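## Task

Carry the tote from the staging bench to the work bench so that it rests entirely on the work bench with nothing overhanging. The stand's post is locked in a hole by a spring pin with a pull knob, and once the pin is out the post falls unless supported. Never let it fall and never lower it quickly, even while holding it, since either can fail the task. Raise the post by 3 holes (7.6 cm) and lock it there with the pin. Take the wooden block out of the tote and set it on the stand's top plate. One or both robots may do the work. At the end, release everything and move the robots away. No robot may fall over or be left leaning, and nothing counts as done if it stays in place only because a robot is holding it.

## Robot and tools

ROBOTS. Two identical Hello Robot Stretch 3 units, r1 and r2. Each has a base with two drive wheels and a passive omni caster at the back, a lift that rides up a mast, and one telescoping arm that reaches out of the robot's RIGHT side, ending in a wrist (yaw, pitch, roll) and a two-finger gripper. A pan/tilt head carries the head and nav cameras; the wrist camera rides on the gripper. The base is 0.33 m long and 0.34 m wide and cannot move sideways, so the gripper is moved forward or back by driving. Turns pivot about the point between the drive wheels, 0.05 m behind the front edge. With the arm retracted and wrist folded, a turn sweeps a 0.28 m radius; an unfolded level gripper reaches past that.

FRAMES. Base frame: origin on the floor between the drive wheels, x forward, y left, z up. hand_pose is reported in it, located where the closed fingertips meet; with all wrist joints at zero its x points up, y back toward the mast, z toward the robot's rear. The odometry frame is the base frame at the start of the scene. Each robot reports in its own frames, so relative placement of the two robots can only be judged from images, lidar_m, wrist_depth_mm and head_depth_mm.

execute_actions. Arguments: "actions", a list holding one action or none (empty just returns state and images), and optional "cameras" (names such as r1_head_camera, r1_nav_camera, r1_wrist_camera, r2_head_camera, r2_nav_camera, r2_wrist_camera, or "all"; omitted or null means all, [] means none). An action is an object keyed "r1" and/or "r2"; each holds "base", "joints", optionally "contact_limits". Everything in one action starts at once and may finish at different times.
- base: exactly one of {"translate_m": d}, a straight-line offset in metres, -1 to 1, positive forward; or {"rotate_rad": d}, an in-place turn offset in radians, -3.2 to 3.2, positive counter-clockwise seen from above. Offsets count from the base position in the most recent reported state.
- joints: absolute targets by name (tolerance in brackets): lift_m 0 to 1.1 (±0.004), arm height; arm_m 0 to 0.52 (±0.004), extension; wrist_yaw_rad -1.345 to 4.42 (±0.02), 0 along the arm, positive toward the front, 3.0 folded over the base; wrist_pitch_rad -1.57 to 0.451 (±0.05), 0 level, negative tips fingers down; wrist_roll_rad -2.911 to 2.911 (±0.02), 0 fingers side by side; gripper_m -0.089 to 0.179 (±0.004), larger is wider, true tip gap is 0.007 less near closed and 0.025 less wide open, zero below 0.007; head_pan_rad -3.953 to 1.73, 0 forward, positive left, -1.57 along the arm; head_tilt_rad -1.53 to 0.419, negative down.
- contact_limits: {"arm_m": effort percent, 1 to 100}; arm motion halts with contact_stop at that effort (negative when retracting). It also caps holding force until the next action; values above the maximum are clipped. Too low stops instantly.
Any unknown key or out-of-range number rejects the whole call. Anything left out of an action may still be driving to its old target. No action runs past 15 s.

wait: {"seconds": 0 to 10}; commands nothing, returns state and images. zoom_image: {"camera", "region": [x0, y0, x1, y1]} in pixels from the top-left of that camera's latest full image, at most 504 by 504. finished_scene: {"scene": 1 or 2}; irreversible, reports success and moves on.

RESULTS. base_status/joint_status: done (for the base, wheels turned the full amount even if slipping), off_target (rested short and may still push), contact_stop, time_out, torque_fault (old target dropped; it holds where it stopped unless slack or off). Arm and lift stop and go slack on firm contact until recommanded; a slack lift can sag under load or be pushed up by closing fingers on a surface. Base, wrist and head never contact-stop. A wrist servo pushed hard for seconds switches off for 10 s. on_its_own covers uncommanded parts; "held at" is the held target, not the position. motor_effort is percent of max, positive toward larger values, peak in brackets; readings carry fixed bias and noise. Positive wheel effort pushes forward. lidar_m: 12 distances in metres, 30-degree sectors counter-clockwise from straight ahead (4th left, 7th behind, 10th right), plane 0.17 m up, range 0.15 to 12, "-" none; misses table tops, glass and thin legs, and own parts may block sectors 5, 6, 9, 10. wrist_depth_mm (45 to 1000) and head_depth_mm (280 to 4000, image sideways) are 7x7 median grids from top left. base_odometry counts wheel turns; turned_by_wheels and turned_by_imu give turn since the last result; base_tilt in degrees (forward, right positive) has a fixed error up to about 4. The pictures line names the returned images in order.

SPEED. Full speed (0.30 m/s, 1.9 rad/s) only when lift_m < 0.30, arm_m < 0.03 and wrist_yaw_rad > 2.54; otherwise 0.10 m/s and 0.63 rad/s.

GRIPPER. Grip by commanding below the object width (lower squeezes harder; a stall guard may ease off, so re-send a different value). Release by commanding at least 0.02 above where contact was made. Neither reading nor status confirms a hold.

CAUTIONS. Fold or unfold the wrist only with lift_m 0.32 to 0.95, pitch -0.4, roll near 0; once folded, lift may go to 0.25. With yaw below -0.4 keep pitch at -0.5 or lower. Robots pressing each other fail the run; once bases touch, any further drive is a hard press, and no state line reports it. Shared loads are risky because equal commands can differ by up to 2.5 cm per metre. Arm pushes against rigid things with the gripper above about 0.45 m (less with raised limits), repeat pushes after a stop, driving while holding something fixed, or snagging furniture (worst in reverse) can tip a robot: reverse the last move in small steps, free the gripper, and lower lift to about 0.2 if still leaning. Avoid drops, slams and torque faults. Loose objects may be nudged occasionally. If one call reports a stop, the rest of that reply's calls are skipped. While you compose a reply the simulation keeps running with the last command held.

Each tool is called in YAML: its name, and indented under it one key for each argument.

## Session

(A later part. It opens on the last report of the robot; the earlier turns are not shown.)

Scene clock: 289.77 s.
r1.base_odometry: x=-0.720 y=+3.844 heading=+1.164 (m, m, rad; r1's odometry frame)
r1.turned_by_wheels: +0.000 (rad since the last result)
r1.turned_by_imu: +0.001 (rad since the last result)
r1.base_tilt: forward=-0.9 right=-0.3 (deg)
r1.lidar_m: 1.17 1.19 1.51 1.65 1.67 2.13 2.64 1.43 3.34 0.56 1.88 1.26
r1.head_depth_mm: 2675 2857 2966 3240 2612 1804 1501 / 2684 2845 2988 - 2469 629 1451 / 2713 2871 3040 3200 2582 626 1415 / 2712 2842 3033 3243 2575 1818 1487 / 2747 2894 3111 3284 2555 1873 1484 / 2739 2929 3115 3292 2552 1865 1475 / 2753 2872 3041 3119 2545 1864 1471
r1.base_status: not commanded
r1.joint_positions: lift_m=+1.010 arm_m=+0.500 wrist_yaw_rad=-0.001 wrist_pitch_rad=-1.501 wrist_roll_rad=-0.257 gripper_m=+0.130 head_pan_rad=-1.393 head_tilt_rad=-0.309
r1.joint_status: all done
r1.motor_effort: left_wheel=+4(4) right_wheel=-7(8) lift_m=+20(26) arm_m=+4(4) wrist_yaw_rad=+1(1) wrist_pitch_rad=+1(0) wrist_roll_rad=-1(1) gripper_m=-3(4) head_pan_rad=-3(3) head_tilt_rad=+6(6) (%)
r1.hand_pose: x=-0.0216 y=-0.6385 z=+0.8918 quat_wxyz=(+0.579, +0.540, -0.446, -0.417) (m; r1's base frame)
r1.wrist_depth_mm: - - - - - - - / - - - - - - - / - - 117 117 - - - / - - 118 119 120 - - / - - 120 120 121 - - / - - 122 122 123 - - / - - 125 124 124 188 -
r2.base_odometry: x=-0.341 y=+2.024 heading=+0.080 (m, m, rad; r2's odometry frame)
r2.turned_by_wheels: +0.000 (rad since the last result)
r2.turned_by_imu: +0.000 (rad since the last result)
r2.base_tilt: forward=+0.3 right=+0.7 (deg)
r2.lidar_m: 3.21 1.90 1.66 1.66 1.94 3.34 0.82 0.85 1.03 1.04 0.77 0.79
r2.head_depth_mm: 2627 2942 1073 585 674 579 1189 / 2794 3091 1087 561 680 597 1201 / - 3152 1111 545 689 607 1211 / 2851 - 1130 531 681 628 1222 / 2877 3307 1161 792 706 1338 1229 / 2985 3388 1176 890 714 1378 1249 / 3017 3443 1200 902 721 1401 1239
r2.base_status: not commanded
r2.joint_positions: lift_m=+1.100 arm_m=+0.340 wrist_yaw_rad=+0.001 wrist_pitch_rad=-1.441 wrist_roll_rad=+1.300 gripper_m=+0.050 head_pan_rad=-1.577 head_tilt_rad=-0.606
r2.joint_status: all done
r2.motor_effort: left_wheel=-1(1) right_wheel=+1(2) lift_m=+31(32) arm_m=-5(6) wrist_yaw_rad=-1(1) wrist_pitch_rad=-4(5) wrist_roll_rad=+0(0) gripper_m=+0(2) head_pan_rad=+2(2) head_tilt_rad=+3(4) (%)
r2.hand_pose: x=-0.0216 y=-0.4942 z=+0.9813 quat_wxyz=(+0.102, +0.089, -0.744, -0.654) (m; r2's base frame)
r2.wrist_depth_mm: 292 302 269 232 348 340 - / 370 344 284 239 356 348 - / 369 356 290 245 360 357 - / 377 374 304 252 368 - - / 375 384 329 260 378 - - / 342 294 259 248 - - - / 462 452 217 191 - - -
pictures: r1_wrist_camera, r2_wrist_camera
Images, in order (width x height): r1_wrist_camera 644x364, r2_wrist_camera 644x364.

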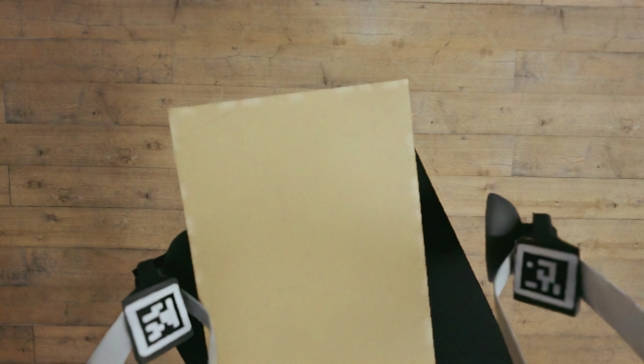

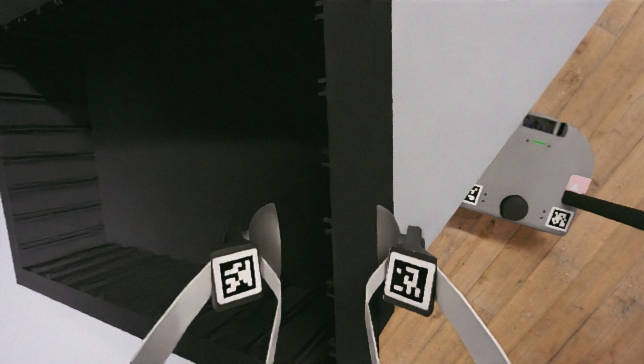

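execute_actions:
  actions:
    - {"r2":{"joints":{"lift_m":0.95}},"r1":{"joints":{"lift_m":1.02,"gripper_m":0.05}}}
  cameras: []

execute_actions:
  actions:
    - {"r2":{"joints":{"arm_m":0.357,"gripper_m":0.1}},"r1":{"joints":{"lift_m":1.035,"arm_m":0.45}}}
  cameras: ["r2_wrist_camera","r1_wrist_camera"]

Scene clock: 292.17 s.
r1.base_odometry: x=-0.720 y=+3.844 heading=+1.164 (m, m, rad; r1's odometry frame)
r1.turned_by_wheels: +0.000 (rad since the last result)
r1.turned_by_imu: +0.000 (rad since the last result)
r1.base_tilt: forward=-0.9 right=-0.4 (deg)
r1.lidar_m: 1.17 1.19 1.51 1.65 1.67 2.13 2.65 1.43 3.36 0.56 1.88 1.26
r1.head_depth_mm: 2673 2811 2947 3221 2613 1834 1505 / 2686 2852 2984 - 2542 626 1455 / 2700 2870 3053 3212 2583 628 1403 / 2714 2862 3055 3240 2555 1815 1487 / 2725 2896 3101 3274 2540 1859 1482 / 2763 2910 3076 3286 2532 1870 1477 / 2750 2878 3033 3126 2512 1864 1468
r1.base_status: not commanded
r1.joint_positions: lift_m=+1.020 arm_m=+0.500 wrist_yaw_rad=-0.001 wrist_pitch_rad=-1.501 wrist_roll_rad=-0.257 gripper_m=+0.051 head_pan_rad=-1.393 head_tilt_rad=-0.309
r1.joint_status: all done
r1.motor_effort: left_wheel=+2(4) right_wheel=-2(7) lift_m=+32(32) arm_m=+4(4) wrist_yaw_rad=+0(1) wrist_pitch_rad=+1(0) wrist_roll_rad=-1(1) gripper_m=-16(99) head_pan_rad=-4(3) head_tilt_rad=+5(5) (%)
r1.hand_pose: x=-0.0216 y=-0.6385 z=+0.9011 quat_wxyz=(+0.579, +0.540, -0.446, -0.417) (m; r1's base frame)
r1.wrist_depth_mm: - - - - - - - / - - - - - - - / - - 126 125 125 - - / - - - 127 127 - - / - - 190 128 128 - - / - - 130 130 130 - - / - - 196 132 131 - -
r2.base_odometry: x=-0.341 y=+2.024 heading=+0.080 (m, m, rad; r2's odometry frame)
r2.turned_by_wheels: +0.000 (rad since the last result)
r2.turned_by_imu: +0.000 (rad since the last result)
r2.base_tilt: forward=+0.4 right=+0.8 (deg)
r2.lidar_m: 3.19 1.90 1.66 1.66 1.94 3.34 0.82 0.85 1.03 1.03 0.76 0.79
r2.head_depth_mm: 2614 2826 - 771 671 580 1197 / 2701 2894 - 765 656 597 1202 / 2778 - - 827 652 608 1212 / 2816 3171 1142 829 645 629 1223 / 2859 3238 1160 824 689 1347 1237 / 2982 3367 1176 888 714 1386 1243 / 3021 3486 1196 905 723 1399 1239
r2.base_status: not commanded
r2.joint_positions: lift_m=+0.950 arm_m=+0.340 wrist_yaw_rad=+0.001 wrist_pitch_rad=-1.450 wrist_roll_rad=+1.300 gripper_m=+0.050 head_pan_rad=-1.577 head_tilt_rad=-0.606
r2.joint_status: all done
r2.motor_effort: left_wheel=-1(1) right_wheel=+1(2) lift_m=+24(26) arm_m=-4(6) wrist_yaw_rad=-1(1) wrist_pitch_rad=+0(4) wrist_roll_rad=+0(0) gripper_m=+0(1) head_pan_rad=+4(2) head_tilt_rad=+4(3) (%)
r2.hand_pose: x=-0.0216 y=-0.4919 z=+0.8315 quat_wxyz=(+0.101, +0.089, -0.741, -0.658) (m; r2's base frame)
r2.wrist_depth_mm: 232 226 218 212 207 205 198 / 236 229 225 216 212 208 203 / 243 236 231 220 219 213 210 / 249 242 235 229 224 218 216 / 257 250 243 234 226 224 985 / 263 255 245 238 - 995 970 / 207 210 208 188 242 - -
pictures: none
No camera images: the call's "cameras" was empty. Leave "cameras" out to get every camera's image.

Scene clock: 293.63 s.
r1.base_odometry: x=-0.720 y=+3.844 heading=+1.164 (m, m, rad; r1's odometry frame)
r1.turned_by_wheels: +0.000 (rad since the last result)
r1.turned_by_imu: +0.000 (rad since the last result)
r1.base_tilt: forward=-1.1 right=-0.5 (deg)
r1.lidar_m: 1.17 1.19 1.51 1.65 1.67 2.12 2.65 1.44 3.39 0.56 1.88 1.26
r1.head_depth_mm: 2666 2825 2934 3265 2628 1815 1507 / 2652 2860 2964 - 2406 584 1455 / 2694 2869 3011 3264 2598 605 1411 / 2699 2894 3070 3219 2546 1817 1484 / 2715 2887 3098 3269 2530 1877 1483 / 2760 2909 3085 3271 2536 1876 1475 / 2761 2854 3006 3123 2515 1849 1471
r1.base_status: not commanded
r1.joint_positions: lift_m=+1.035 arm_m=+0.450 wrist_yaw_rad=-0.001 wrist_pitch_rad=-1.500 wrist_roll_rad=-0.257 gripper_m=+0.051 head_pan_rad=-1.393 head_tilt_rad=-0.309
r1.joint_status: all done
r1.motor_effort: left_wheel=+2(2) right_wheel=-2(3) lift_m=+34(36) arm_m=-4(2) wrist_yaw_rad=+1(1) wrist_pitch_rad=+0(1) wrist_roll_rad=-1(1) gripper_m=-16(15) head_pan_rad=-3(2) head_tilt_rad=+5(6) (%)
r1.hand_pose: x=-0.0216 y=-0.5894 z=+0.9161 quat_wxyz=(+0.579, +0.540, -0.447, -0.417) (m; r1's base frame)
r1.wrist_depth_mm: - - - - - - - / - - - - 196 - - / - - 126 126 125 - - / - - 201 127 127 - - / - - 204 128 128 - - / - - 130 130 129 - - / - - - 131 131 - -
r2.base_odometry: x=-0.341 y=+2.024 heading=+0.080 (m, m, rad; r2's odometry frame)
r2.turned_by_wheels: +0.000 (rad since the last result)
r2.turned_by_imu: +0.000 (rad since the last result)
r2.base_tilt: forward=+0.5 right=+0.6 (deg)
r2.lidar_m: 3.20 1.90 1.66 1.66 1.94 3.32 0.82 0.85 1.03 1.04 0.77 0.79
r2.head_depth_mm: 2635 2845 - 774 670 580 1194 / 2692 2880 1046 771 655 598 1203 / 2759 - - 830 645 608 1221 / 2820 3123 1188 835 644 629 1219 / 2922 3269 1157 824 687 1348 1236 / 2975 3344 1178 887 715 1387 1242 / 3058 3497 1202 903 724 1398 1233
r2.base_status: not commanded
r2.joint_positions: lift_m=+0.950 arm_m=+0.357 wrist_yaw_rad=+0.001 wrist_pitch_rad=-1.450 wrist_roll_rad=+1.300 gripper_m=+0.100 head_pan_rad=-1.577 head_tilt_rad=-0.606
r2.joint_status: all done
r2.motor_effort: left_wheel=-1(0) right_wheel=+2(2) lift_m=+24(24) arm_m=+6(6) wrist_yaw_rad=-1(0) wrist_pitch_rad=+0(0) wrist_roll_rad=+0(0) gripper_m=+0(81) head_pan_rad=+3(2) head_tilt_rad=+3(3) (%)
r2.hand_pose: x=-0.0216 y=-0.5083 z=+0.8315 quat_wxyz=(+0.101, +0.089, -0.741, -0.657) (m; r2's base frame)
r2.wrist_depth_mm: 232 225 219 213 128 205 199 / 237 231 225 217 131 210 203 / 244 238 229 223 135 213 208 / 250 243 238 229 139 219 214 / 256 249 240 234 141 224 977 / 264 258 247 239 145 982 - / 218 213 215 209 148 - -
pictures: r1_wrist_camera, r2_wrist_camera
Images, in order (width x height): r1_wrist_camera 644x364, r2_wrist_camera 644x364.

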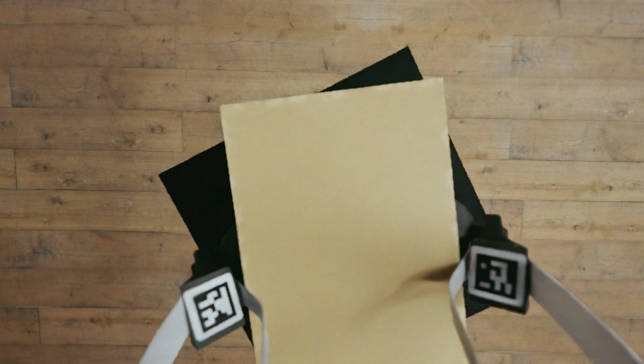

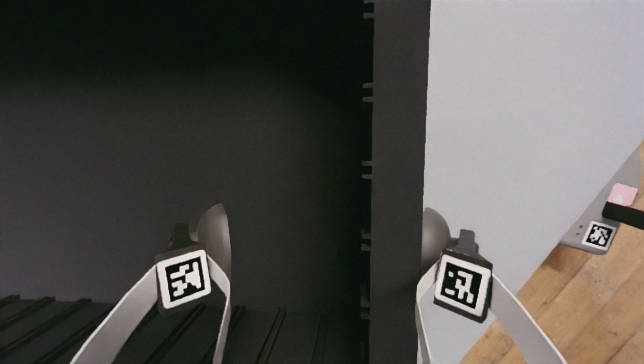

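execute_actions:
  actions:
    - {"r2":{"joints":{"arm_m":0.335}},"r1":{"joints":{"lift_m":1.021}}}
  cameras: []

execute_actions:
  actions:
    - {"r2":{"joints":{"lift_m":1.1}},"r1":{"joints":{"gripper_m":0.12}}}
  cameras: []

execute_actions:
  actions:
    - {"r2":{"joints":{"arm_m":0.0}},"r1":{"joints":{"lift_m":1.1}}}
  cameras: ["r2_wrist_camera","r2_nav_camera","r1_wrist_camera"]

Scene clock: 294.87 s.
r1.base_odometry: x=-0.720 y=+3.844 heading=+1.164 (m, m, rad; r1's odometry frame)
r1.turned_by_wheels: +0.000 (rad since the last result)
r1.turned_by_imu: +0.000 (rad since the last result)
r1.base_tilt: forward=-0.9 right=-0.4 (deg)
r1.lidar_m: 1.17 1.19 1.52 1.65 1.67 2.13 2.64 1.43 3.35 0.56 1.88 1.26
r1.head_depth_mm: 2686 2829 2989 3285 2610 1809 1500 / 2710 2868 2998 - 2346 583 1454 / 2715 2846 3035 3256 2558 587 1404 / 2708 2878 3060 3236 2556 1816 1487 / 2733 2895 3077 3294 2572 1884 1482 / 2768 2935 3096 3258 2535 1871 1479 / 2743 2889 3042 3125 2522 1862 1469
r1.base_status: not commanded
r1.joint_positions: lift_m=+1.021 arm_m=+0.450 wrist_yaw_rad=-0.001 wrist_pitch_rad=-1.500 wrist_roll_rad=-0.257 gripper_m=+0.051 head_pan_rad=-1.393 head_tilt_rad=-0.309
r1.joint_status: all done
r1.motor_effort: left_wheel=+2(2) right_wheel=-3(2) lift_m=+24(28) arm_m=-4(4) wrist_yaw_rad=+0(0) wrist_pitch_rad=+0(0) wrist_roll_rad=-1(1) gripper_m=-16(16) head_pan_rad=-3(3) head_tilt_rad=+5(5) (%)
r1.hand_pose: x=-0.0216 y=-0.5894 z=+0.9026 quat_wxyz=(+0.579, +0.540, -0.447, -0.417) (m; r1's base frame)
r1.wrist_depth_mm: - - - - - - - / - - - - 183 - - / - - 126 126 125 - - / - - 188 127 127 - - / - - 190 128 128 - - / - - 130 130 129 - - / - - 198 131 131 - -
r2.base_odometry: x=-0.341 y=+2.024 heading=+0.080 (m, m, rad; r2's odometry frame)
r2.turned_by_wheels: +0.000 (rad since the last result)
r2.turned_by_imu: +0.000 (rad since the last result)
r2.base_tilt: forward=+0.4 right=+0.6 (deg)
r2.lidar_m: 3.19 1.90 1.66 1.66 1.94 3.33 0.82 0.85 1.03 1.03 0.76 0.79
r2.head_depth_mm: 2638 2834 - 763 671 581 1193 / 2695 2892 - 765 656 598 1205 / 2763 2965 - 827 640 609 1208 / 2805 3112 1137 830 643 629 1221 / 2920 3238 1150 823 688 1341 1232 / 2966 3345 1179 888 714 1380 1245 / 3027 3446 1202 900 723 1399 1237
r2.base_status: not commanded
r2.joint_positions: lift_m=+0.950 arm_m=+0.335 wrist_yaw_rad=+0.001 wrist_pitch_rad=-1.450 wrist_roll_rad=+1.300 gripper_m=+0.100 head_pan_rad=-1.577 head_tilt_rad=-0.606
r2.joint_status: all done
r2.motor_effort: left_wheel=-1(1) right_wheel=+1(1) lift_m=+24(24) arm_m=-5(6) wrist_yaw_rad=-1(0) wrist_pitch_rad=+0(0) wrist_roll_rad=+1(0) gripper_m=+0(0) head_pan_rad=+3(3) head_tilt_rad=+4(4) (%)
r2.hand_pose: x=-0.0216 y=-0.4871 z=+0.8315 quat_wxyz=(+0.101, +0.089, -0.741, -0.657) (m; r2's base frame)
r2.wrist_depth_mm: 230 227 218 132 208 204 198 / 238 230 224 215 214 209 203 / 244 237 231 223 217 215 209 / 250 244 237 228 223 219 576 / 256 249 240 155 230 225 977 / 261 257 246 162 236 968 - / 207 203 205 164 242 - -
pictures: none
No camera images: the call's "cameras" was empty. Leave "cameras" out to get every camera's image.

Scene clock: 297.07 s.
r1.base_odometry: x=-0.720 y=+3.844 heading=+1.164 (m, m, rad; r1's odometry frame)
r1.turned_by_wheels: +0.000 (rad since the last result)
r1.turned_by_imu: +0.001 (rad since the last result)
r1.base_tilt: forward=-1.0 right=-0.3 (deg)
r1.lidar_m: 1.17 1.19 1.51 1.65 1.67 2.12 2.66 1.44 3.34 0.56 1.88 1.27
r1.head_depth_mm: 2701 2849 2969 3249 2618 1767 1500 / 2711 2852 2994 - 2344 586 1454 / 2689 2859 3035 3210 2600 588 1408 / 2733 2904 3043 3223 2578 1813 1487 / 2736 2889 3097 3239 2548 1875 1485 / 2761 2891 3102 3298 2518 1862 1477 / 2759 2862 3033 3136 2519 1855 1480
r1.base_status: not commanded
r1.joint_positions: lift_m=+1.021 arm_m=+0.450 wrist_yaw_rad=-0.001 wrist_pitch_rad=-1.500 wrist_roll_rad=-0.257 gripper_m=+0.120 head_pan_rad=-1.393 head_tilt_rad=-0.309
r1.joint_status: all done
r1.motor_effort: left_wheel=+2(2) right_wheel=-2(2) lift_m=+24(24) arm_m=-4(4) wrist_yaw_rad=+1(1) wrist_pitch_rad=+0(0) wrist_roll_rad=-1(1) gripper_m=+0(89) head_pan_rad=-2(2) head_tilt_rad=+6(5) (%)
r1.hand_pose: x=-0.0216 y=-0.5894 z=+0.9026 quat_wxyz=(+0.579, +0.540, -0.447, -0.417) (m; r1's base frame)
r1.wrist_depth_mm: - - - - - - - / - - - - 183 - - / - - 128 127 127 - - / - - 188 129 129 - - / - - 131 131 131 - - / - - 134 133 133 197 - / - - - 135 135 - -
r2.base_odometry: x=-0.341 y=+2.024 heading=+0.080 (m, m, rad; r2's odometry frame)
r2.turned_by_wheels: +0.000 (rad since the last result)
r2.turned_by_imu: +0.000 (rad since the last result)
r2.base_tilt: forward=+0.5 right=+0.5 (deg)
r2.lidar_m: 3.20 1.90 1.66 1.66 1.94 3.33 0.83 0.85 1.04 1.03 0.76 0.79
r2.head_depth_mm: 2638 2972 1070 819 672 580 1192 / 2797 3105 1090 776 656 597 1203 / - - 1106 831 652 607 1215 / 2898 - 1128 860 644 628 1226 / 2878 3286 1154 824 689 1338 1237 / 2955 3348 1176 888 714 1379 1243 / 3035 3479 1201 901 724 1400 1230
r2.base_status: not commanded
r2.joint_positions: lift_m=+1.100 arm_m=+0.335 wrist_yaw_rad=+0.001 wrist_pitch_rad=-1.450 wrist_roll_rad=+1.300 gripper_m=+0.100 head_pan_rad=-1.577 head_tilt_rad=-0.606
r2.joint_status: all done
r2.motor_effort: left_wheel=-1(1) right_wheel=+1(1) lift_m=+29(30) arm_m=-6(5) wrist_yaw_rad=+0(0) wrist_pitch_rad=+0(0) wrist_roll_rad=+0(0) gripper_m=+0(0) head_pan_rad=+2(3) head_tilt_rad=+3(1) (%)
r2.hand_pose: x=-0.0216 y=-0.4871 z=+0.9813 quat_wxyz=(+0.101, +0.089, -0.741, -0.657) (m; r2's base frame)
r2.wrist_depth_mm: 325 329 333 305 350 337 - / 396 387 377 364 360 347 - / 404 400 388 376 366 354 - / 419 408 393 381 378 - - / 391 407 399 380 388 - - / 441 332 325 318 - - - / 461 447 432 417 - - -
pictures: none
No camera images: the call's "cameras" was empty. Leave "cameras" out to get every camera's image.

Scene clock: 300.73 s.
r1.base_odometry: x=-0.720 y=+3.844 heading=+1.164 (m, m, rad; r1's odometry frame)
r1.turned_by_wheels: +0.000 (rad since the last result)
r1.turned_by_imu: +0.001 (rad since the last result)
r1.base_tilt: forward=-0.9 right=-0.3 (deg)
r1.lidar_m: 1.17 1.19 1.51 1.65 1.67 2.12 2.65 1.43 3.35 0.56 1.88 1.26
r1.head_depth_mm: 2658 2816 3064 3207 2630 1838 1504 / 2691 2826 - - 2594 587 1455 / 2678 2855 3070 3251 2593 608 1408 / 2710 2884 3033 3251 2572 1823 1487 / 2728 2905 3076 3224 2549 1868 1476 / 2756 2908 3093 3293 2527 1869 1479 / 2748 2889 3022 3132 2508 1862 1472
r1.base_status: not commanded
r1.joint_positions: lift_m=+1.100 arm_m=+0.450 wrist_yaw_rad=-0.001 wrist_pitch_rad=-1.500 wrist_roll_rad=-0.257 gripper_m=+0.120 head_pan_rad=-1.393 head_tilt_rad=-0.309
r1.joint_status: all done
r1.motor_effort: left_wheel=+2(2) right_wheel=-2(3) lift_m=+32(34) arm_m=-4(4) wrist_yaw_rad=+1(1) wrist_pitch_rad=+0(0) wrist_roll_rad=-1(1) gripper_m=+0(0) head_pan_rad=-2(2) head_tilt_rad=+6(5) (%)
r1.hand_pose: x=-0.0216 y=-0.5894 z=+0.9812 quat_wxyz=(+0.579, +0.540, -0.447, -0.417) (m; r1's base frame)
r1.wrist_depth_mm: - - - - - - - / - - - - - - - / - - - 206 - - - / - - 269 208 268 - - / - - 273 211 272 - - / - - - 215 275 - - / - - - 280 - - -
r2.base_odometry: x=-0.341 y=+2.024 heading=+0.080 (m, m, rad; r2's odometry frame)
r2.turned_by_wheels: +0.000 (rad since the last result)
r2.turned_by_imu: +0.000 (rad since the last result)
r2.base_tilt: forward=+0.6 right=+0.5 (deg)
r2.lidar_m: 3.19 1.90 1.66 1.66 1.94 3.33 0.82 0.85 1.03 1.03 0.76 0.79
r2.head_depth_mm: - - - - - - - / - - - - - - - / - - - - - - 1164 / 2890 3195 1138 860 628 - - / 2901 3270 1157 824 706 1364 1226 / 2966 3371 1176 890 714 1377 1241 / 3072 3486 1201 899 722 1406 1240
r2.base_status: not commanded
r2.joint_positions: lift_m=+1.100 arm_m=+0.003 wrist_yaw_rad=+0.001 wrist_pitch_rad=-1.449 wrist_roll_rad=+1.300 gripper_m=+0.100 head_pan_rad=-1.577 head_tilt_rad=-0.606
r2.joint_status: all done
joint sent to its limit — the command would take r2.arm_m past its lower limit, so that joint was sent only as far as its limit.
r2.motor_effort: left_wheel=-1(1) right_wheel=+2(2) lift_m=+29(29) arm_m=-5(6) wrist_yaw_rad=+0(0) wrist_pitch_rad=+0(0) wrist_roll_rad=+0(1) gripper_m=+0(0) head_pan_rad=+2(3) head_tilt_rad=+3(3) (%)
r2.hand_pose: x=-0.0216 y=-0.1545 z=+0.9813 quat_wxyz=(+0.101, +0.089, -0.741, -0.657) (m; r2's base frame)
r2.wrist_depth_mm: 357 386 379 - - - - / 355 396 - - - - - / 359 399 - - - - - / 418 417 - - - - - / 439 - - - - - - / 450 - - - - - - / 467 - - - - - -
pictures: r1_wrist_camera, r2_nav_camera (sideways: a quarter turn counterclockwise sets it upright), r2_wrist_camera
Images, in order (width x height): r1_wrist_camera 644x364, r2_nav_camera 672x504, r2_wrist_camera 644x364.

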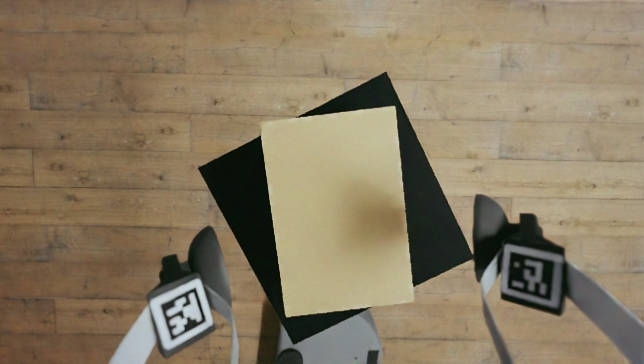

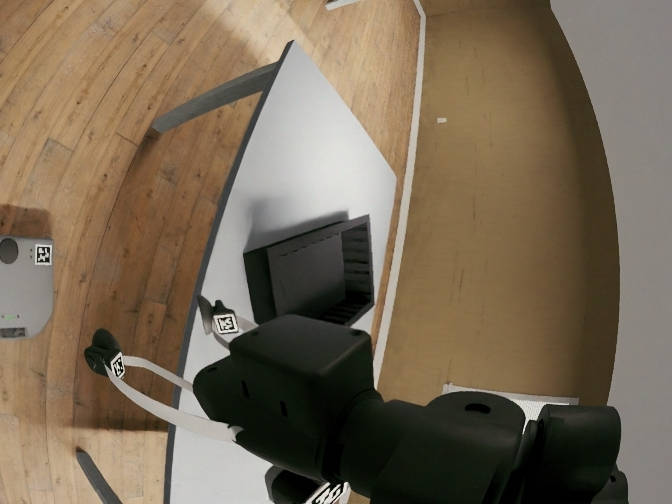

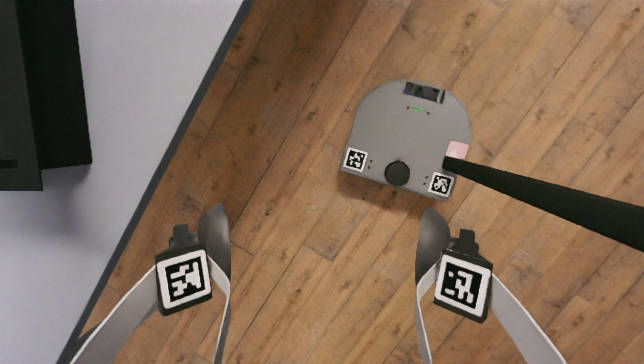

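execute_actions:
  actions:
    - {"r2":{"joints":{"lift_m":0.6,"wrist_pitch_rad":-0.4,"wrist_roll_rad":0,"wrist_yaw_rad":3.0,"head_pan_rad":0.5,"head_tilt_rad":-0.5}},"r1":{"joints":{"arm_m":0.0}}}
  cameras: []

execute_actions:
  actions:
    - {"r2":{"base":{"rotate_rad":2.8},"joints":{"lift_m":0.25}},"r1":{"joints":{"lift_m":0.765,"wrist_pitch_rad":-0.17,"wrist_roll_rad":0,"gripper_m":0.09}}}
  cameras: []

execute_actions:
  actions:
    - {"r2":{"base":{"translate_m":1.0}},"r1":{"joints":{"arm_m":0.1}}}
  cameras: ["r1_wrist_camera"]

execute_actions:
  actions:
    - {"r2":{"base":{"translate_m":1.0}}}
  cameras: ["r2_nav_camera","r2_head_camera"]

Scene clock: 306.43 s.
r1.base_odometry: x=-0.720 y=+3.844 heading=+1.164 (m, m, rad; r1's odometry frame)
r1.turned_by_wheels: +0.000 (rad since the last result)
r1.turned_by_imu: +0.001 (rad since the last result)
r1.base_tilt: forward=-0.9 right=-0.4 (deg)
r1.lidar_m: 1.17 1.19 1.51 1.65 1.67 2.12 2.65 1.43 3.35 0.56 1.88 1.26
r1.head_depth_mm: 2666 2819 - - - - - / 2670 2840 3021 3218 2597 588 - / 2692 2865 3037 3290 2587 628 - / 2747 2880 3069 3230 2567 1848 1491 / 2716 2923 3105 3291 2548 1874 1478 / 2724 2903 3097 3304 2541 1858 1475 / 2764 2870 3058 3143 2505 1860 1473
r1.base_status: not commanded
r1.joint_positions: lift_m=+1.100 arm_m=+0.002 wrist_yaw_rad=+0.000 wrist_pitch_rad=-1.500 wrist_roll_rad=-0.257 gripper_m=+0.120 head_pan_rad=-1.393 head_tilt_rad=-0.309
r1.joint_status: all done
joint sent to its limit — the command would take r1.arm_m past its lower limit, so that joint was sent only as far as its limit.
r1.motor_effort: left_wheel=+2(2) right_wheel=-2(2) lift_m=+32(32) arm_m=-4(5) wrist_yaw_rad=+0(1) wrist_pitch_rad=+1(0) wrist_roll_rad=-1(1) gripper_m=+0(0) head_pan_rad=-4(4) head_tilt_rad=+6(6) (%)
r1.hand_pose: x=-0.0216 y=-0.1413 z=+0.9812 quat_wxyz=(+0.579, +0.540, -0.447, -0.417) (m; r1's base frame)
r1.wrist_depth_mm: - - - - - - - / - - - - - - - / - - - - - - - / - - - - - - - / - - - - - - - / - - - - - - - / - - - - - - -
r2.base_odometry: x=-0.341 y=+2.024 heading=+0.080 (m, m, rad; r2's odometry frame)
r2.turned_by_wheels: +0.000 (rad since the last result)
r2.turned_by_imu: -0.001 (rad since the last result)
r2.base_tilt: forward=+0.5 right=+0.6 (deg)
r2.lidar_m: 3.21 1.90 1.66 1.66 1.95 3.33 0.82 0.85 1.03 1.03 0.77 0.79
r2.head_depth_mm: 2901 3307 3191 2321 1802 1472 1248 / 2546 2796 3000 2358 1831 1491 1263 / 2288 2502 2762 2392 1856 1519 1278 / 2068 2248 2460 2414 1871 1523 1285 / 1893 2027 2202 2314 1895 1547 1300 / 1729 1845 1991 2146 1919 1558 1304 / 1588 1704 1821 1954 1958 1571 1324
r2.base_status: not commanded
r2.joint_positions: lift_m=+0.600 arm_m=+0.003 wrist_yaw_rad=+2.997 wrist_pitch_rad=-0.419 wrist_roll_rad=+0.005 gripper_m=+0.100 head_pan_rad=+0.493 head_tilt_rad=-0.507
r2.joint_status: all done
r2.motor_effort: left_wheel=-1(1) right_wheel=+1(2) lift_m=+25(23) arm_m=-4(5) wrist_yaw_rad=+5(5) wrist_pitch_rad=+9(11) wrist_roll_rad=-1(3) gripper_m=+0(0) head_pan_rad=+3(34) head_tilt_rad=+4(18) (%)
r2.hand_pose: x=+0.0112 y=+0.0744 z=+0.6126 quat_wxyz=(+0.197, +0.702, +0.096, +0.678) (m; r2's base frame)
r2.wrist_depth_mm: - - - - - - - / - - - - - - - / - - - - - - - / - - - - - - - / - - - - - - - / 905 923 900 902 892 906 898 / 798 779 768 789 769 758 782
pictures: none
No camera images: the call's "cameras" was empty. Leave "cameras" out to get every camera's image.

Scene clock: 311.03 s.
r1.base_odometry: x=-0.720 y=+3.844 heading=+1.164 (m, m, rad; r1's odometry frame)
r1.turned_by_wheels: +0.000 (rad since the last result)
r1.turned_by_imu: +0.001 (rad since the last result)
r1.base_tilt: forward=-0.9 right=-0.3 (deg)
r1.lidar_m: 1.17 1.19 1.51 1.65 1.67 2.13 2.65 1.43 3.37 0.56 1.88 1.26
r1.head_depth_mm: 2661 2835 3025 3194 2611 1832 1505 / 2702 2839 3040 3206 2590 587 1450 / 2698 2856 3042 3254 2597 609 1403 / 2715 2865 3074 3259 2561 1813 1489 / 2727 2887 3116 3227 2540 1869 1475 / 2733 2938 3098 3258 2524 1855 1477 / 2742 2853 3023 3117 2521 1866 1473
r1.base_status: not commanded
r1.joint_positions: lift_m=+0.765 arm_m=+0.002 wrist_yaw_rad=+0.000 wrist_pitch_rad=-0.193 wrist_roll_rad=-0.005 gripper_m=+0.090 head_pan_rad=-1.393 head_tilt_rad=-0.309
r1.joint_status: all done
r1.motor_effort: left_wheel=+2(2) right_wheel=-2(2) lift_m=+22(26) arm_m=-4(4) wrist_yaw_rad=+1(1) wrist_pitch_rad=+7(7) wrist_roll_rad=+2(1) gripper_m=+0(90) head_pan_rad=-3(2) head_tilt_rad=+5(6) (%)
r1.hand_pose: x=-0.0216 y=-0.3940 z=+0.8311 quat_wxyz=(+0.706, +0.068, -0.702, -0.068) (m; r1's base frame)
r1.wrist_depth_mm: - - - - - - - / - - - 276 - - - / - - - 286 - - - / - - - - - - - / - - - - - - - / - - - - - - - / - - - - - - -
r2.base_odometry: x=-0.341 y=+2.024 heading=+2.880 (m, m, rad; r2's odometry frame)
r2.turned_by_wheels: +2.800 (rad since the last result)
r2.turned_by_imu: +2.734 (rad since the last result)
r2.base_tilt: forward=+0.5 right=+0.6 (deg)
r2.lidar_m: 3.33 0.82 1.10 1.03 1.05 0.76 2.48 2.57 1.76 1.66 1.69 2.18
r2.head_depth_mm: 2799 3073 3240 2320 1806 1477 1249 / 2922 3196 3261 2346 1829 1493 1263 / 2990 3323 3366 2399 1854 1516 1277 / 3113 3442 3300 2439 1115 1309 1282 / 3272 3601 3525 1020 839 1539 1296 / 3400 3734 3462 1038 794 702 1305 / 3495 3996 3774 1051 805 650 1232
r2.base_status: done
r2.joint_positions: lift_m=+0.250 arm_m=+0.003 wrist_yaw_rad=+2.997 wrist_pitch_rad=-0.418 wrist_roll_rad=+0.005 gripper_m=+0.100 head_pan_rad=+0.493 head_tilt_rad=-0.507
r2.joint_status: all done
r2.motor_effort: left_wheel=-1(7) right_wheel=+2(9) lift_m=+24(22) arm_m=-5(5) wrist_yaw_rad=+4(4) wrist_pitch_rad=+9(9) wrist_roll_rad=-1(1) gripper_m=+0(0) head_pan_rad=+2(3) head_tilt_rad=+4(4) (%)
r2.hand_pose: x=+0.0111 y=+0.0744 z=+0.2627 quat_wxyz=(+0.197, +0.702, +0.096, +0.678) (m; r2's base frame)
r2.wrist_depth_mm: - - - - - - - / - - - - - - - / 894 860 862 864 868 884 795 / 676 682 669 661 679 662 665 / 551 542 541 541 536 547 534 / 476 - - - 456 458 454 / - - - - 394 389 397
pictures: none
No camera images: the call's "cameras" was empty. Leave "cameras" out to get every camera's image.

Scene clock: 316.07 s.
r1.base_odometry: x=-0.720 y=+3.844 heading=+1.164 (m, m, rad; r1's odometry frame)
r1.turned_by_wheels: +0.000 (rad since the last result)
r1.turned_by_imu: +0.001 (rad since the last result)
r1.base_tilt: forward=-0.9 right=-0.4 (deg)
r1.lidar_m: 1.17 1.19 1.51 1.64 1.67 2.12 2.66 1.43 1.84 0.56 1.88 1.26
r1.head_depth_mm: 2699 2822 3021 3193 2606 1838 1504 / 2686 2852 3025 3202 2618 587 1498 / 2689 2874 3039 3240 2596 609 1369 / 2726 2876 3070 3258 2578 1810 1483 / 2723 2902 3071 3281 2551 1879 1485 / 2746 2917 3079 3248 2547 1870 1480 / 2727 2871 3041 3088 2532 1854 1471
r1.base_status: not commanded
r1.joint_positions: lift_m=+0.765 arm_m=+0.100 wrist_yaw_rad=+0.000 wrist_pitch_rad=-0.193 wrist_roll_rad=-0.005 gripper_m=+0.090 head_pan_rad=-1.393 head_tilt_rad=-0.309
r1.joint_status: all done
r1.motor_effort: left_wheel=+2(2) right_wheel=-2(2) lift_m=+22(22) arm_m=+4(6) wrist_yaw_rad=+0(0) wrist_pitch_rad=+7(7) wrist_roll_rad=+2(2) gripper_m=+0(0) head_pan_rad=-4(3) head_tilt_rad=+5(5) (%)
r1.hand_pose: x=-0.0216 y=-0.4915 z=+0.8312 quat_wxyz=(+0.706, +0.068, -0.702, -0.068) (m; r1's base frame)
r1.wrist_depth_mm: - - - - - - - / - - - 179 194 - - / - - 280 188 196 - - / - - - 161 - - - / - - - - - - - / - - - - - - - / - - - - - - -
r2.base_odometry: x=-1.306 y=+2.283 heading=+2.880 (m, m, rad; r2's odometry frame)
r2.turned_by_wheels: +0.000 (rad since the last result)
r2.turned_by_imu: -0.001 (rad since the last result)
r2.base_tilt: forward=+0.5 right=+0.6 (deg)
r2.lidar_m: 2.32 2.37 1.41 3.21 1.13 1.47 1.73 2.45 1.68 1.58 1.61 2.08
r2.head_depth_mm: 1939 2113 2330 2327 1819 1471 1252 / 2013 2205 2448 2351 1830 1495 1258 / 2077 2282 2557 2389 1864 1514 1273 / 2165 2395 2706 2449 1877 1530 1282 / 2252 2509 2817 2476 1898 1542 1298 / 2340 2612 2966 2505 1813 1561 1305 / 2450 2736 1436 2441 1947 1586 1322
r2.base_status: done
r2.joint_positions: lift_m=+0.250 arm_m=+0.003 wrist_yaw_rad=+2.997 wrist_pitch_rad=-0.418 wrist_roll_rad=+0.005 gripper_m=+0.100 head_pan_rad=+0.493 head_tilt_rad=-0.507
r2.joint_status: not commanded
r2.motor_effort: left_wheel=-1(6) right_wheel=+1(8) lift_m=+24(24) arm_m=-5(5) wrist_yaw_rad=+3(4) wrist_pitch_rad=+9(9) wrist_roll_rad=-2(1) gripper_m=+0(0) head_pan_rad=+2(3) head_tilt_rad=+4(4) (%)
r2.hand_pose: x=+0.0110 y=+0.0744 z=+0.2628 quat_wxyz=(+0.197, +0.702, +0.096, +0.678) (m; r2's base frame)
r2.wrist_depth_mm: 420 - - - - - - / 472 - - - - - - / 835 512 888 861 864 877 851 / 675 558 683 657 663 660 658 / 553 552 547 540 546 536 544 / 480 - - - 445 463 453 / - - - - 398 390 396
pictures: r1_wrist_camera
Images, in order (width x height): r1_wrist_camera 644x364.

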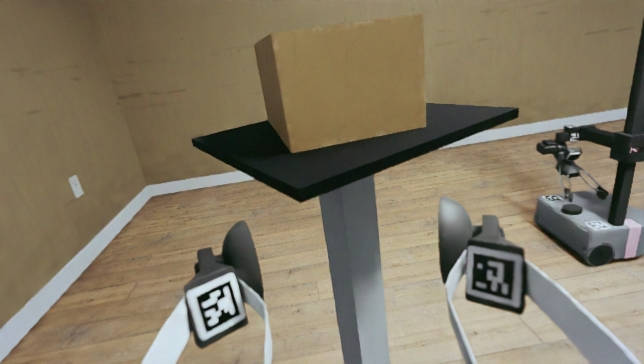

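Scene clock: 321.10 s.
r1.base_odometry: x=-0.720 y=+3.844 heading=+1.164 (m, m, rad; r1's odometry frame)
r1.turned_by_wheels: +0.000 (rad since the last result)
r1.turned_by_imu: +0.001 (rad since the last result)
r1.base_tilt: forward=-0.9 right=-0.5 (deg)
r1.lidar_m: 1.17 1.19 1.51 1.65 1.67 2.12 2.65 1.43 3.36 0.56 1.87 1.26
r1.head_depth_mm: 2667 2825 3000 3238 2609 1847 1505 / 2678 2767 2996 3199 1615 587 1495 / 2727 2837 3066 3248 2330 608 1362 / 2710 2880 3060 3267 2547 1816 1490 / 2734 2893 3107 3241 2551 1882 1484 / 2739 2902 3078 3262 2529 1852 1470 / 2754 2861 3026 3126 2527 1863 1477
r1.base_status: not commanded
r1.joint_positions: lift_m=+0.765 arm_m=+0.100 wrist_yaw_rad=+0.000 wrist_pitch_rad=-0.193 wrist_roll_rad=-0.005 gripper_m=+0.090 head_pan_rad=-1.393 head_tilt_rad=-0.309
r1.joint_status: not commanded
r1.motor_effort: left_wheel=+2(2) right_wheel=-2(2) lift_m=+22(22) arm_m=+5(5) wrist_yaw_rad=+1(0) wrist_pitch_rad=+7(7) wrist_roll_rad=+2(2) gripper_m=+0(0) head_pan_rad=-3(4) head_tilt_rad=+5(5) (%)
r1.hand_pose: x=-0.0216 y=-0.4915 z=+0.8312 quat_wxyz=(+0.706, +0.068, -0.702, -0.068) (m; r1's base frame)
r1.wrist_depth_mm: - - - - - - - / - - - 179 193 - - / - - 280 188 196 - - / - - - 160 - - - / - - - - - - - / - - - - - - - / - - - - - - -
r2.base_odometry: x=-2.272 y=+2.543 heading=+2.880 (m, m, rad; r2's odometry frame)
r2.turned_by_wheels: +0.000 (rad since the last result)
r2.turned_by_imu: -0.001 (rad since the last result)
r2.base_tilt: forward=+0.5 right=+0.6 (deg)
r2.lidar_m: 1.32 1.35 1.75 1.02 3.36 1.35 2.72 2.32 1.59 1.50 1.53 1.40
r2.head_depth_mm: 1073 1180 1307 1452 1634 1480 1256 / 1122 1229 1358 1523 1690 1496 1265 / 1158 1278 1420 1606 1751 1515 1273 / 1208 1331 1495 1686 1832 1531 1287 / 1249 1398 1557 1781 1897 1544 1297 / 1308 1462 1650 1882 1951 1555 1312 / 1365 1527 1750 2019 1956 1582 1320
r2.base_status: done
r2.joint_positions: lift_m=+0.250 arm_m=+0.003 wrist_yaw_rad=+2.997 wrist_pitch_rad=-0.418 wrist_roll_rad=+0.005 gripper_m=+0.100 head_pan_rad=+0.493 head_tilt_rad=-0.506
r2.joint_status: not commanded
r2.motor_effort: left_wheel=-1(7) right_wheel=+2(9) lift_m=+24(24) arm_m=-5(5) wrist_yaw_rad=+3(4) wrist_pitch_rad=+9(9) wrist_roll_rad=-1(1) gripper_m=+0(1) head_pan_rad=+3(3) head_tilt_rad=+3(4) (%)
r2.hand_pose: x=+0.0110 y=+0.0745 z=+0.2628 quat_wxyz=(+0.197, +0.702, +0.096, +0.678) (m; r2's base frame)
r2.wrist_depth_mm: - - - - - - - / - - - - - - - / 861 890 872 895 879 836 864 / 671 675 672 664 673 663 669 / 544 538 554 545 541 533 539 / 483 - - - 461 455 451 / - - - - 398 394 391
pictures: r2_head_camera (sideways: a quarter turn clockwise sets it upright), r2_nav_camera (sideways: a quarter turn counterclockwise sets it upright)
Images, in order (width x height): r2_head_camera 896x504, r2_nav_camera 672x504.

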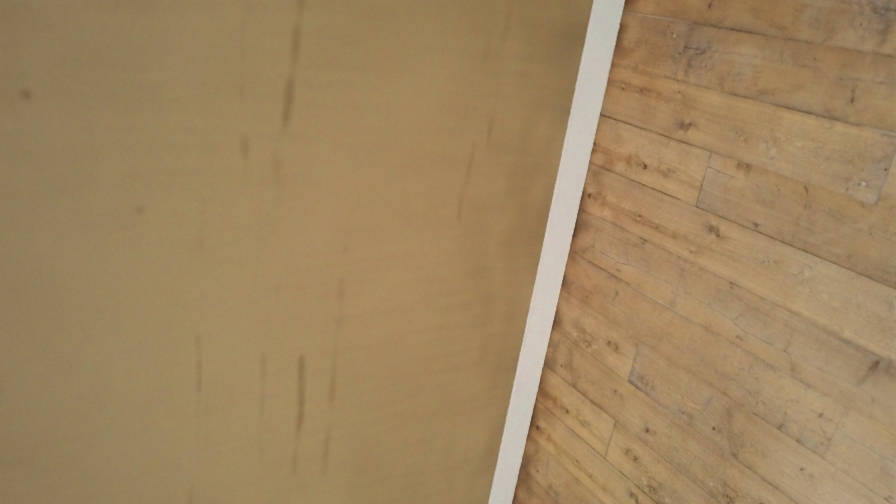

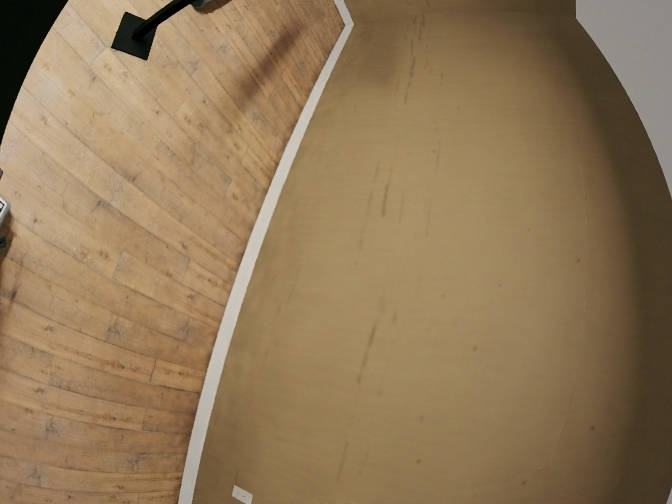

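execute_actions:
  actions:
    - {"r2":{"joints":{"head_pan_rad":1.57,"head_tilt_rad":-0.7}},"r1":{"joints":{"arm_m":0.19}}}
  cameras: ["r2_head_camera","r1_wrist_camera"]

Scene clock: 323.10 s.
r1.base_odometry: x=-0.720 y=+3.844 heading=+1.164 (m, m, rad; r1's odometry frame)
r1.turned_by_wheels: +0.000 (rad since the last result)
r1.turned_by_imu: +0.000 (rad since the last result)
r1.base_tilt: forward=-0.9 right=-0.4 (deg)
r1.lidar_m: 1.17 1.19 1.51 1.65 1.67 2.13 2.65 1.43 3.36 0.56 1.87 1.26
r1.head_depth_mm: 2653 2824 3027 3184 2595 1838 1606 / 2692 2768 2988 3175 1618 587 - / 2708 2851 3041 3271 2334 606 1510 / 2714 2889 3072 3268 2577 1819 1488 / 2729 2883 3085 3249 2532 1891 1476 / 2750 2924 3061 3308 2523 1858 1479 / 2735 2854 3037 3097 2523 1860 1468
r1.base_status: not commanded
r1.joint_positions: lift_m=+0.765 arm_m=+0.190 wrist_yaw_rad=+0.000 wrist_pitch_rad=-0.193 wrist_roll_rad=-0.005 gripper_m=+0.090 head_pan_rad=-1.393 head_tilt_rad=-0.309
r1.joint_status: all done
r1.motor_effort: left_wheel=+2(2) right_wheel=-3(3) lift_m=+22(22) arm_m=+4(5) wrist_yaw_rad=+1(1) wrist_pitch_rad=+7(7) wrist_roll_rad=+2(2) gripper_m=+0(0) head_pan_rad=-3(3) head_tilt_rad=+6(6) (%)
r1.hand_pose: x=-0.0216 y=-0.5815 z=+0.8312 quat_wxyz=(+0.706, +0.068, -0.702, -0.068) (m; r1's base frame)
r1.wrist_depth_mm: - - - 89 95 102 - / - - - 93 99 108 - / - - - 97 104 143 - / - - 146 102 110 114 121 / - - 106 101 94 93 - / - - 84 79 76 83 - / - - 70 65 186 - -
r2.base_odometry: x=-2.272 y=+2.543 heading=+2.880 (m, m, rad; r2's odometry frame)
r2.turned_by_wheels: +0.000 (rad since the last result)
r2.turned_by_imu: +0.000 (rad since the last result)
r2.base_tilt: forward=+0.6 right=+0.5 (deg)
r2.lidar_m: 1.33 1.35 1.75 1.02 3.36 1.35 2.72 2.31 1.60 1.50 1.53 1.40
r2.head_depth_mm: 2965 2917 2260 1821 1529 1324 1158 / 3029 3049 2298 1851 1544 1332 1164 / 2993 3109 2353 1870 1564 1341 1173 / 2910 1054 1963 1774 1550 1349 1182 / 1363 2929 2404 1881 1601 1365 1215 / 2860 3151 2431 1952 1627 1402 - / 2827 3101 2495 1982 1719 - -
r2.base_status: not commanded
r2.joint_positions: lift_m=+0.250 arm_m=+0.003 wrist_yaw_rad=+2.997 wrist_pitch_rad=-0.418 wrist_roll_rad=+0.005 gripper_m=+0.100 head_pan_rad=+1.563 head_tilt_rad=-0.691
r2.joint_status: all done
r2.motor_effort: left_wheel=-1(1) right_wheel=+1(1) lift_m=+24(24) arm_m=-4(4) wrist_yaw_rad=+4(3) wrist_pitch_rad=+9(9) wrist_roll_rad=-1(2) gripper_m=+0(0) head_pan_rad=+4(35) head_tilt_rad=-4(25) (%)
r2.hand_pose: x=+0.0110 y=+0.0745 z=+0.2628 quat_wxyz=(+0.197, +0.702, +0.096, +0.678) (m; r2's base frame)
r2.wrist_depth_mm: - - - - - - - / - - - - - - - / 893 882 845 850 864 868 879 / 676 685 675 673 667 674 663 / 548 551 539 542 547 541 545 / 479 - - - 459 462 454 / - - - - 393 398 392
pictures: r1_wrist_camera, r2_head_camera (sideways: a quarter turn clockwise sets it upright)
Images, in order (width x height): r1_wrist_camera 644x364, r2_head_camera 896x504.

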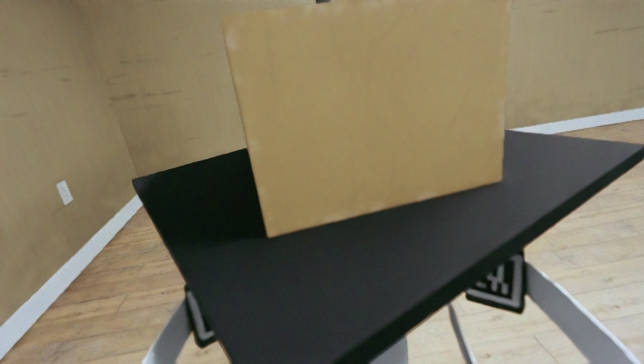

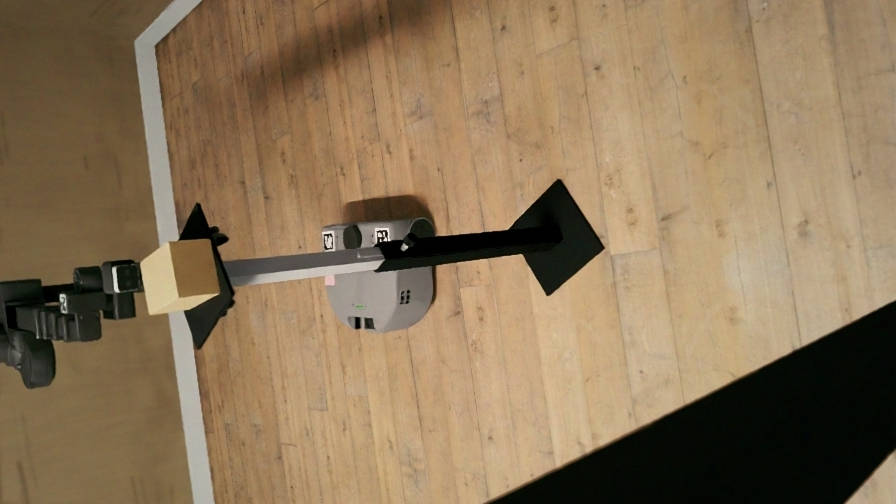

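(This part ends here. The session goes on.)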